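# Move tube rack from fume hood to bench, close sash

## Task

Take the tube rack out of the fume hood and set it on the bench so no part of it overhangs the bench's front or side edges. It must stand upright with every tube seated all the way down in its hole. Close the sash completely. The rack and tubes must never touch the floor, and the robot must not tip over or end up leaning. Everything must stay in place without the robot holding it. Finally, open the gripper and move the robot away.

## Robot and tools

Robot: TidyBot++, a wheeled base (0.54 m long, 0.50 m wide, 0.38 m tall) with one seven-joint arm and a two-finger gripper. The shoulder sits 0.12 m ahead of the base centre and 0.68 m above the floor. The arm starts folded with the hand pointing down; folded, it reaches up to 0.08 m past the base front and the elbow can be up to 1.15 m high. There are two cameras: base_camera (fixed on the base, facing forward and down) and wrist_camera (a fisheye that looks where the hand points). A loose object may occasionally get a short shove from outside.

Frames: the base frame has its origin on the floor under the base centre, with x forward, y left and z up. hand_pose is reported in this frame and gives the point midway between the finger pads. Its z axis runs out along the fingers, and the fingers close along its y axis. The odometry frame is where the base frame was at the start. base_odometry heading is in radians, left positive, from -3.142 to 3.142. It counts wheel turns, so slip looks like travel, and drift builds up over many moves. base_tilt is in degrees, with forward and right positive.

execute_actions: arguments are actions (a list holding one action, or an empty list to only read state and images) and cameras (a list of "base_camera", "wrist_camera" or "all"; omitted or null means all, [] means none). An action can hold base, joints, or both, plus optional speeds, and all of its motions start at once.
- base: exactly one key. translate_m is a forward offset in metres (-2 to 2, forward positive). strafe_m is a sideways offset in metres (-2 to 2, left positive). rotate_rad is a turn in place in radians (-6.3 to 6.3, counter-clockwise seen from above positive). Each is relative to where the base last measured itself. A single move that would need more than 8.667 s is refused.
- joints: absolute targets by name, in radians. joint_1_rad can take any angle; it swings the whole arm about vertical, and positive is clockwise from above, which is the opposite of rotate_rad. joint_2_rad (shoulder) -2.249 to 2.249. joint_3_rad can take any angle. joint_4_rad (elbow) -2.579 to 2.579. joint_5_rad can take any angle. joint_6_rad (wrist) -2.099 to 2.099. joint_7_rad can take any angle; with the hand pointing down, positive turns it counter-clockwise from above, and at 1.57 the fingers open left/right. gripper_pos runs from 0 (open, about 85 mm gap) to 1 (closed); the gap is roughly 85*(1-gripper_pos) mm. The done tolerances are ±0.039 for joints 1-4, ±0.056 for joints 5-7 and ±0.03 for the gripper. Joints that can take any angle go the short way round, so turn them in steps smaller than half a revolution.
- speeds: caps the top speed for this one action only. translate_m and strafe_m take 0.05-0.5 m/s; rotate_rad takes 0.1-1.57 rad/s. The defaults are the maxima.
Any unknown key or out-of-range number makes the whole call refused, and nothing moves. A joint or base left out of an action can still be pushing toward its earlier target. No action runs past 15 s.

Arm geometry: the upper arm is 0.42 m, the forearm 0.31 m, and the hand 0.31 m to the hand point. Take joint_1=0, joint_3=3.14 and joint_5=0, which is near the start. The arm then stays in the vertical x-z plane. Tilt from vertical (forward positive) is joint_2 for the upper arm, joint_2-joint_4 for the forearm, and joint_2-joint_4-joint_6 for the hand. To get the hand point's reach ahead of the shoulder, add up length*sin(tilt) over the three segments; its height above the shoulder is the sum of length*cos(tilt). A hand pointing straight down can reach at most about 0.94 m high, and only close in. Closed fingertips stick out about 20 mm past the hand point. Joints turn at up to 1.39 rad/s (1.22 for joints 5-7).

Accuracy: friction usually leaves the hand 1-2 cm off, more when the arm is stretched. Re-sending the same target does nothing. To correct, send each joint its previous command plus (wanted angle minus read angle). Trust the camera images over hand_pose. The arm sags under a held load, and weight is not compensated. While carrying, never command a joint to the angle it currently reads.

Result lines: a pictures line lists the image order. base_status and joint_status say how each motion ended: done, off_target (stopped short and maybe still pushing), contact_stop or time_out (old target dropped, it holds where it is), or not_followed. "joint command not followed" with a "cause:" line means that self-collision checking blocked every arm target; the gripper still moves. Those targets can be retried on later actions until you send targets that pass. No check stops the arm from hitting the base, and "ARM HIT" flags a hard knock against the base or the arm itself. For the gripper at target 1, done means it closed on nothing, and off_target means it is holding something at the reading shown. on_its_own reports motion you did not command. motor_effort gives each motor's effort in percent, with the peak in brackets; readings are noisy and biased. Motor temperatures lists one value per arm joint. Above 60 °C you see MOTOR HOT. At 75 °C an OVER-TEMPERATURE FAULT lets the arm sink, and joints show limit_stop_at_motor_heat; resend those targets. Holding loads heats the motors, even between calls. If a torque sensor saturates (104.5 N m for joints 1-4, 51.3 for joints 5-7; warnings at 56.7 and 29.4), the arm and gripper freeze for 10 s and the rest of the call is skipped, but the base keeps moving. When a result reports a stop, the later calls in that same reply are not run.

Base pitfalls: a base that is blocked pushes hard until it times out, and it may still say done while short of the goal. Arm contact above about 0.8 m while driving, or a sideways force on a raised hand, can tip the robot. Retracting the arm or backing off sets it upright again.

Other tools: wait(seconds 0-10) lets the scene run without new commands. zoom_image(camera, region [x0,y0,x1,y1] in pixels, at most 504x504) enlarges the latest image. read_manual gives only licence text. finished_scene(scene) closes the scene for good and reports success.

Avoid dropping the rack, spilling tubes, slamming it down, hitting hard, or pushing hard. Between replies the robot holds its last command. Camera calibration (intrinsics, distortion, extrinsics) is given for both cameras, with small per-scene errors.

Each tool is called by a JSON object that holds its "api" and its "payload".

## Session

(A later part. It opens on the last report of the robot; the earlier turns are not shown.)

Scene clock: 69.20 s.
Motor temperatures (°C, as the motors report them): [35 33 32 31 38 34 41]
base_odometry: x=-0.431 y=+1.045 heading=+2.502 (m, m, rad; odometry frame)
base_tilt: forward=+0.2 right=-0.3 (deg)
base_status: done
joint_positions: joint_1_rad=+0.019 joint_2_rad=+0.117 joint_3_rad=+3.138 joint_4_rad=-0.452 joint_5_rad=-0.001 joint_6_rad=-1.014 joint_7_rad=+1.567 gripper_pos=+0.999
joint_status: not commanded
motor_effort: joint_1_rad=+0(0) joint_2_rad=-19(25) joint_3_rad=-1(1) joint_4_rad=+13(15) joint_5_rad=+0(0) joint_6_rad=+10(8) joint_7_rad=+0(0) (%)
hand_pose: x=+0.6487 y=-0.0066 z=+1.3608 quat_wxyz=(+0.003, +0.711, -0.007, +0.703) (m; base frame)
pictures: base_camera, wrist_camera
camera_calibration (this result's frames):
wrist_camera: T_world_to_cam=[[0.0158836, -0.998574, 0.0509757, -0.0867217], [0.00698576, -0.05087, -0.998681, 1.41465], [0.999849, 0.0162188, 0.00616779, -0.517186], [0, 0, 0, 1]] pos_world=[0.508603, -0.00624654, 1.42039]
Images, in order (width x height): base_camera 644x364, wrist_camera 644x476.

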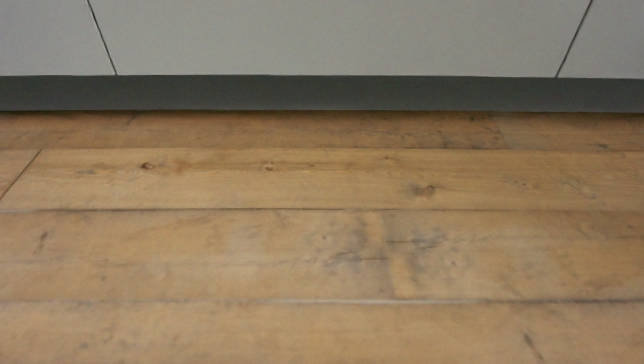

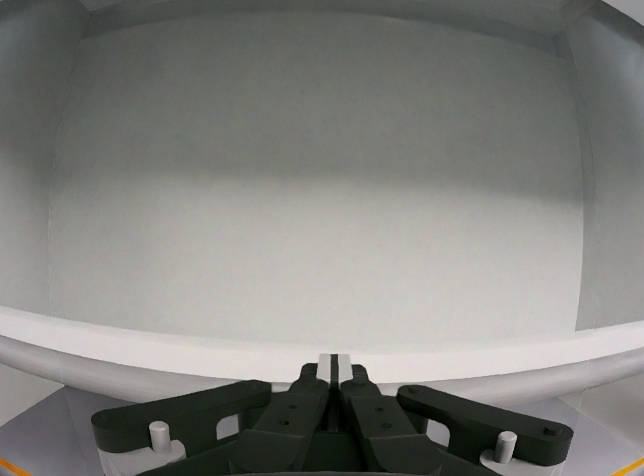

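{"api": "execute_actions", "payload": {"actions": [{"base":{"translate_m":0.112},"speeds":{"translate_m":0.12}}], "cameras": []}}

{"api": "execute_actions", "payload": {"actions": [{"joints":{"joint_2_rad":0.06,"joint_4_rad":-0.7,"joint_6_rad":-0.97}}], "cameras": ["wrist_camera"]}}

{"api": "execute_actions", "payload": {"actions": [{"joints":{"joint_2_rad":0.07,"joint_4_rad":-1.1,"joint_6_rad":-0.9}}], "cameras": ["wrist_camera"]}}

Scene clock: 72.93 s.
Motor temperatures (°C, as the motors report them): [35 33 32 31 38 34 41]
base_odometry: x=-0.521 y=+1.112 heading=+2.501 (m, m, rad; odometry frame)
base_tilt: forward=+0.2 right=-0.3 (deg)
base_status: done
joint_positions: joint_1_rad=+0.019 joint_2_rad=+0.098 joint_3_rad=+3.138 joint_4_rad=-0.447 joint_5_rad=-0.001 joint_6_rad=-1.023 joint_7_rad=+1.567 gripper_pos=+0.999
joint_status: not commanded
motor_effort: joint_1_rad=-1(1) joint_2_rad=-14(22) joint_3_rad=-1(1) joint_4_rad=+12(14) joint_5_rad=+0(1) joint_6_rad=+7(12) joint_7_rad=+0(1) (%)
hand_pose: x=+0.6340 y=-0.0062 z=+1.3708 quat_wxyz=(+0.003, +0.706, -0.006, +0.709) (m; base frame)
pictures: none
No camera images: the call's "cameras" was empty. Leave "cameras" out to get every camera's image.

Scene clock: 74.23 s.
Motor temperatures (°C, as the motors report them): [35 33 32 31 38 34 41]
base_odometry: x=-0.521 y=+1.112 heading=+2.501 (m, m, rad; odometry frame)
base_tilt: forward=+0.2 right=-0.3 (deg)
base_status: not commanded
joint_positions: joint_1_rad=+0.019 joint_2_rad=+0.029 joint_3_rad=+3.138 joint_4_rad=-0.628 joint_5_rad=-0.001 joint_6_rad=-0.921 joint_7_rad=+1.567 gripper_pos=+0.999
joint_status: joint_4_rad off_target (ended at -0.628, target -0.700); the others done
motor_effort: joint_1_rad=-4(4) joint_2_rad=-8(15) joint_3_rad=-4(4) joint_4_rad=+5(11) joint_5_rad=-3(3) joint_6_rad=-1(8) joint_7_rad=-1(0) (%)
hand_pose: x=+0.6342 y=-0.0060 z=+1.3492 quat_wxyz=(+0.003, +0.710, -0.006, +0.705) (m; base frame)
pictures: wrist_camera
camera_calibration (this result's frames):
wrist_camera: T_world_to_cam=[[0.0158018, -0.998559, 0.0512911, -0.0857627], [0.011909, -0.0511059, -0.998622, 1.40001], [0.999804, 0.0163908, 0.0110842, -0.509225], [0, 0, 0, 1]] pos_world=[0.493808, -0.00574359, 1.40813]
Images, in order (width x height): wrist_camera 644x476.

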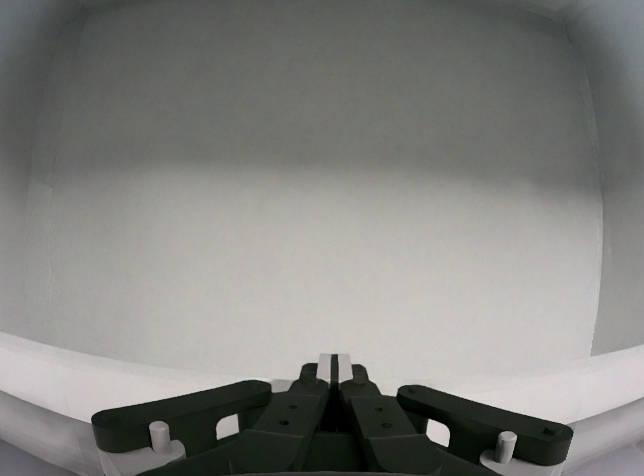

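Scene clock: 76.47 s.
Motor temperatures (°C, as the motors report them): [35 33 32 31 38 34 41]
base_odometry: x=-0.521 y=+1.112 heading=+2.501 (m, m, rad; odometry frame)
base_tilt: forward=+0.1 right=-0.3 (deg)
base_status: not commanded
joint_positions: joint_1_rad=+0.019 joint_2_rad=-0.082 joint_3_rad=+3.139 joint_4_rad=-0.969 joint_5_rad=-0.001 joint_6_rad=-0.783 joint_7_rad=+1.567 gripper_pos=+0.999
joint_status: joint_2_rad off_target (ended at -0.082, target +0.070); joint_4_rad off_target (ended at -0.969, target -1.100); joint_6_rad off_target (ended at -0.783, target -0.900)
motor_effort: joint_1_rad=-4(7) joint_2_rad=+18(17) joint_3_rad=-4(7) joint_4_rad=-5(15) joint_5_rad=-2(4) joint_6_rad=-5(23) joint_7_rad=-1(1) (%)
hand_pose: x=+0.6378 y=-0.0067 z=+1.2689 quat_wxyz=(+0.004, +0.741, -0.007, +0.671) (m; base frame)
pictures: wrist_camera
camera_calibration (this result's frames):
wrist_camera: T_world_to_cam=[[0.0187507, -0.998648, 0.0484768, -0.0807124], [-0.0802534, -0.0498322, -0.995528, 1.37456], [0.996598, 0.0147764, -0.0810793, -0.39293], [0, 0, 0, 1]] pos_world=[0.50342, -0.00629969, 1.34047]
Images, in order (width x height): wrist_camera 644x476.

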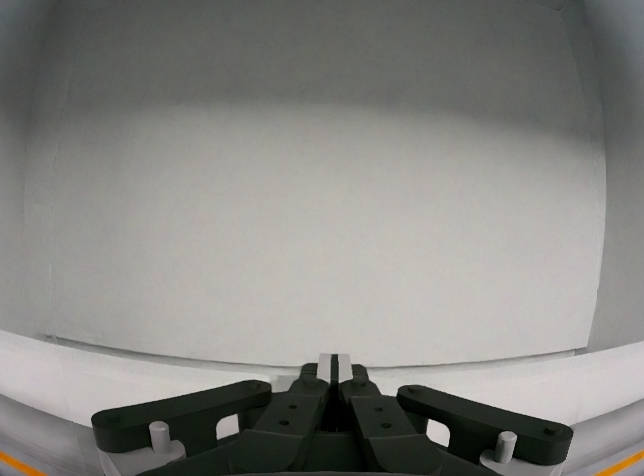

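{"api": "execute_actions", "payload": {"actions": [{"joints":{"joint_2_rad":-0.08,"joint_4_rad":-1.55,"joint_6_rad":-0.6}}], "cameras": []}}

{"api": "execute_actions", "payload": {"actions": [{"joints":{"joint_2_rad":-0.13,"joint_4_rad":-1.9,"joint_6_rad":-0.3}}], "cameras": ["wrist_camera"]}}

{"api": "execute_actions", "payload": {"actions": [{"joints":{"joint_2_rad":-0.12,"joint_4_rad":-2.06,"joint_6_rad":-0.18}}], "cameras": []}}

{"api": "execute_actions", "payload": {"actions": [{"joints":{"joint_2_rad":-0.07,"joint_4_rad":-2.19,"joint_6_rad":-0.22}}], "cameras": ["wrist_camera"]}}

Scene clock: 82.53 s.
Motor temperatures (°C, as the motors report them): [35 33 32 31 38 34 41]
base_odometry: x=-0.521 y=+1.112 heading=+2.501 (m, m, rad; odometry frame)
base_tilt: forward=+0.1 right=-0.3 (deg)
base_status: not commanded
joint_positions: joint_1_rad=+0.019 joint_2_rad=-0.202 joint_3_rad=+3.141 joint_4_rad=-1.438 joint_5_rad=-0.001 joint_6_rad=-0.491 joint_7_rad=+1.567 gripper_pos=+0.999
joint_status: joint_2_rad off_target (ended at -0.202, target -0.080); joint_4_rad off_target (ended at -1.438, target -1.550); joint_6_rad off_target (ended at -0.491, target -0.600)
motor_effort: joint_1_rad=-3(6) joint_2_rad=+10(18) joint_3_rad=-3(7) joint_4_rad=+1(17) joint_5_rad=+0(3) joint_6_rad=-5(24) joint_7_rad=+0(0) (%)
hand_pose: x=+0.6391 y=-0.0077 z=+1.1489 quat_wxyz=(+0.004, +0.760, -0.008, +0.650) (m; base frame)
pictures: none
No camera images: the call's "cameras" was empty. Leave "cameras" out to get every camera's image.

Scene clock: 84.90 s.
Motor temperatures (°C, as the motors report them): [35 33 32 31 38 34 41]
base_odometry: x=-0.521 y=+1.112 heading=+2.501 (m, m, rad; odometry frame)
base_tilt: forward=+0.2 right=-0.3 (deg)
base_status: not commanded
joint_positions: joint_1_rad=+0.019 joint_2_rad=-0.249 joint_3_rad=+3.142 joint_4_rad=-1.764 joint_5_rad=-0.001 joint_6_rad=-0.155 joint_7_rad=+1.567 gripper_pos=+0.999
joint_status: joint_2_rad off_target (ended at -0.249, target -0.130); joint_4_rad off_target (ended at -1.764, target -1.900); joint_6_rad off_target (ended at -0.155, target -0.300)
motor_effort: joint_1_rad=-4(6) joint_2_rad=+4(16) joint_3_rad=-5(7) joint_4_rad=-2(14) joint_5_rad=+0(1) joint_6_rad=-10(20) joint_7_rad=-1(0) (%)
hand_pose: x=+0.6390 y=-0.0082 z=+1.0759 quat_wxyz=(+0.005, +0.741, -0.008, +0.671) (m; base frame)
pictures: wrist_camera
camera_calibration (this result's frames):
wrist_camera: T_world_to_cam=[[0.0159679, -0.998716, 0.0480682, -0.0706227], [-0.0808985, -0.0492071, -0.995507, 1.18288], [0.996594, 0.0120075, -0.0815804, -0.409158], [0, 0, 0, 1]] pos_world=[0.504586, -0.00741302, 1.14758]
Images, in order (width x height): wrist_camera 644x476.

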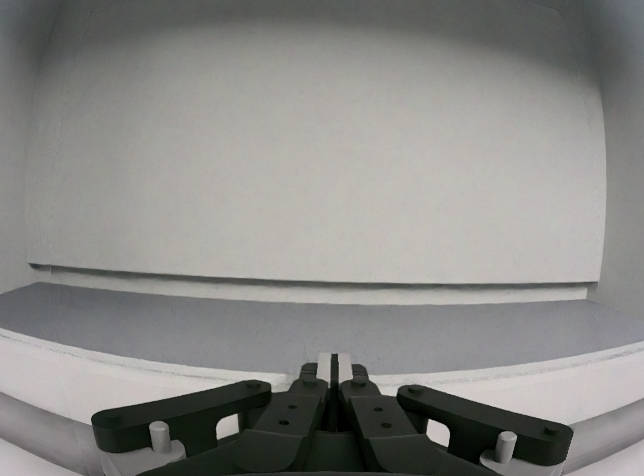

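Scene clock: 86.93 s.
Motor temperatures (°C, as the motors report them): [35 33 32 31 38 34 41]
base_odometry: x=-0.521 y=+1.112 heading=+2.501 (m, m, rad; odometry frame)
base_tilt: forward=+0.2 right=-0.2 (deg)
base_status: not commanded
joint_positions: joint_1_rad=+0.019 joint_2_rad=-0.242 joint_3_rad=+3.142 joint_4_rad=-1.912 joint_5_rad=-0.001 joint_6_rad=-0.022 joint_7_rad=+1.567 gripper_pos=+0.999
joint_status: joint_2_rad off_target (ended at -0.242, target -0.120); joint_4_rad off_target (ended at -1.912, target -2.060); joint_6_rad off_target (ended at -0.022, target -0.180)
motor_effort: joint_1_rad=-4(6) joint_2_rad=+6(16) joint_3_rad=-5(7) joint_4_rad=-6(14) joint_5_rad=+0(0) joint_6_rad=-13(19) joint_7_rad=-1(1) (%)
hand_pose: x=+0.6401 y=-0.0084 z=+1.0217 quat_wxyz=(+0.005, +0.749, -0.009, +0.663) (m; base frame)
pictures: none
No camera images: the call's "cameras" was empty. Leave "cameras" out to get every camera's image.

Scene clock: 87.93 s.
Motor temperatures (°C, as the motors report them): [35 33 32 31 38 34 41]
base_odometry: x=-0.521 y=+1.112 heading=+2.501 (m, m, rad; odometry frame)
base_tilt: forward=+0.1 right=-0.3 (deg)
base_status: not commanded
joint_positions: joint_1_rad=+0.019 joint_2_rad=-0.242 joint_3_rad=+3.142 joint_4_rad=-1.929 joint_5_rad=-0.001 joint_6_rad=+0.009 joint_7_rad=+1.567 gripper_pos=+0.999
joint_status: joint_2_rad off_target (ended at -0.242, target -0.070); joint_4_rad off_target (ended at -1.929, target -2.190); joint_6_rad off_target (ended at +0.009, target -0.220)
motor_effort: joint_1_rad=-5(5) joint_2_rad=+18(18) joint_3_rad=-6(6) joint_4_rad=-24(24) joint_5_rad=+0(0) joint_6_rad=-29(29) joint_7_rad=-1(1) (%)
hand_pose: x=+0.6399 y=-0.0084 z=+1.0202 quat_wxyz=(+0.005, +0.744, -0.009, +0.668) (m; base frame)
pictures: wrist_camera
camera_calibration (this result's frames):
wrist_camera: T_world_to_cam=[[0.0159798, -0.998732, 0.047737, -0.0678308], [-0.0890208, -0.0489746, -0.994825, 1.13197], [0.995902, 0.0116475, -0.0896906, -0.405968], [0, 0, 0, 1]] pos_world=[0.506157, -0.00757847, 1.09294]
Images, in order (width x height): wrist_camera 644x476.

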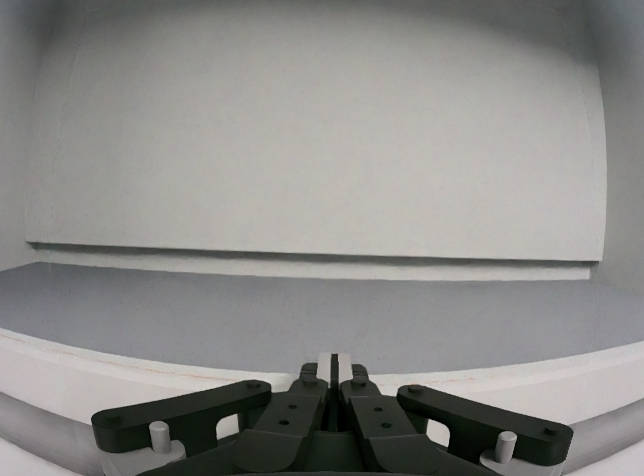

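{"api": "execute_actions", "payload": {"actions": [{"joints":{"joint_2_rad":-0.27,"joint_4_rad":-1.93,"joint_6_rad":0.02}}], "cameras": []}}

{"api": "execute_actions", "payload": {"actions": [{"base":{"translate_m":-0.35}}], "cameras": ["wrist_camera"]}}

Scene clock: 90.33 s.
Motor temperatures (°C, as the motors report them): [35 33 32 31 38 34 41]
base_odometry: x=-0.521 y=+1.112 heading=+2.501 (m, m, rad; odometry frame)
base_tilt: forward=+0.2 right=-0.3 (deg)
base_status: not commanded
joint_positions: joint_1_rad=+0.019 joint_2_rad=-0.245 joint_3_rad=+3.142 joint_4_rad=-1.930 joint_5_rad=-0.001 joint_6_rad=+0.015 joint_7_rad=+1.567 gripper_pos=+0.999
joint_status: all done
motor_effort: joint_1_rad=+0(5) joint_2_rad=-13(19) joint_3_rad=+0(6) joint_4_rad=+19(25) joint_5_rad=+0(0) joint_6_rad=+8(28) joint_7_rad=-1(1) (%)
hand_pose: x=+0.6389 y=-0.0084 z=+1.0233 quat_wxyz=(+0.005, +0.741, -0.009, +0.671) (m; base frame)
pictures: none
No camera images: the call's "cameras" was empty. Leave "cameras" out to get every camera's image.

Scene clock: 92.43 s.
Motor temperatures (°C, as the motors report them): [35 33 32 31 38 34 41]
base_odometry: x=-0.241 y=+0.903 heading=+2.501 (m, m, rad; odometry frame)
base_tilt: forward=+0.1 right=-0.2 (deg)
base_status: done
joint_positions: joint_1_rad=+0.018 joint_2_rad=-0.264 joint_3_rad=+3.142 joint_4_rad=-1.930 joint_5_rad=-0.001 joint_6_rad=+0.016 joint_7_rad=+1.567 gripper_pos=+0.999
joint_status: not commanded
motor_effort: joint_1_rad=+0(1) joint_2_rad=-13(16) joint_3_rad=+0(2) joint_4_rad=+20(21) joint_5_rad=+0(0) joint_6_rad=+10(9) joint_7_rad=+0(0) (%)
hand_pose: x=+0.6324 y=-0.0082 z=+1.0331 quat_wxyz=(+0.005, +0.735, -0.008, +0.678) (m; base frame)
pictures: wrist_camera
camera_calibration (this result's frames):
wrist_camera: T_world_to_cam=[[0.0148221, -0.998702, 0.0487213, -0.0683607], [-0.0611654, -0.049541, -0.996897, 1.12869], [0.998018, 0.0117961, -0.0618203, -0.427459], [0, 0, 0, 1]] pos_world=[0.496661, -0.0073133, 1.10209]
Images, in order (width x height): wrist_camera 644x476.

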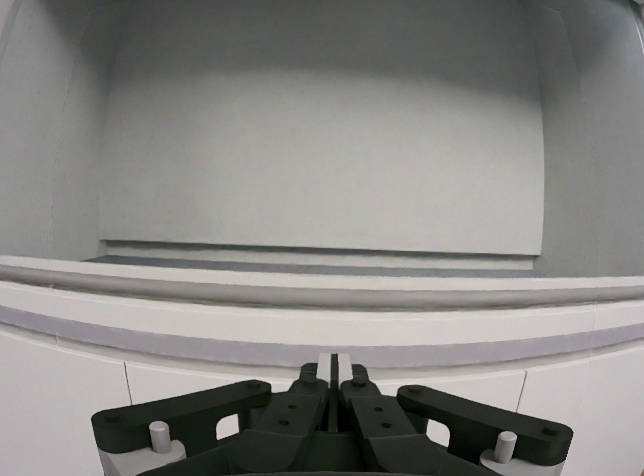

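{"api": "finished_scene", "payload": {"scene": 2}}

The scene is finished: the task was done.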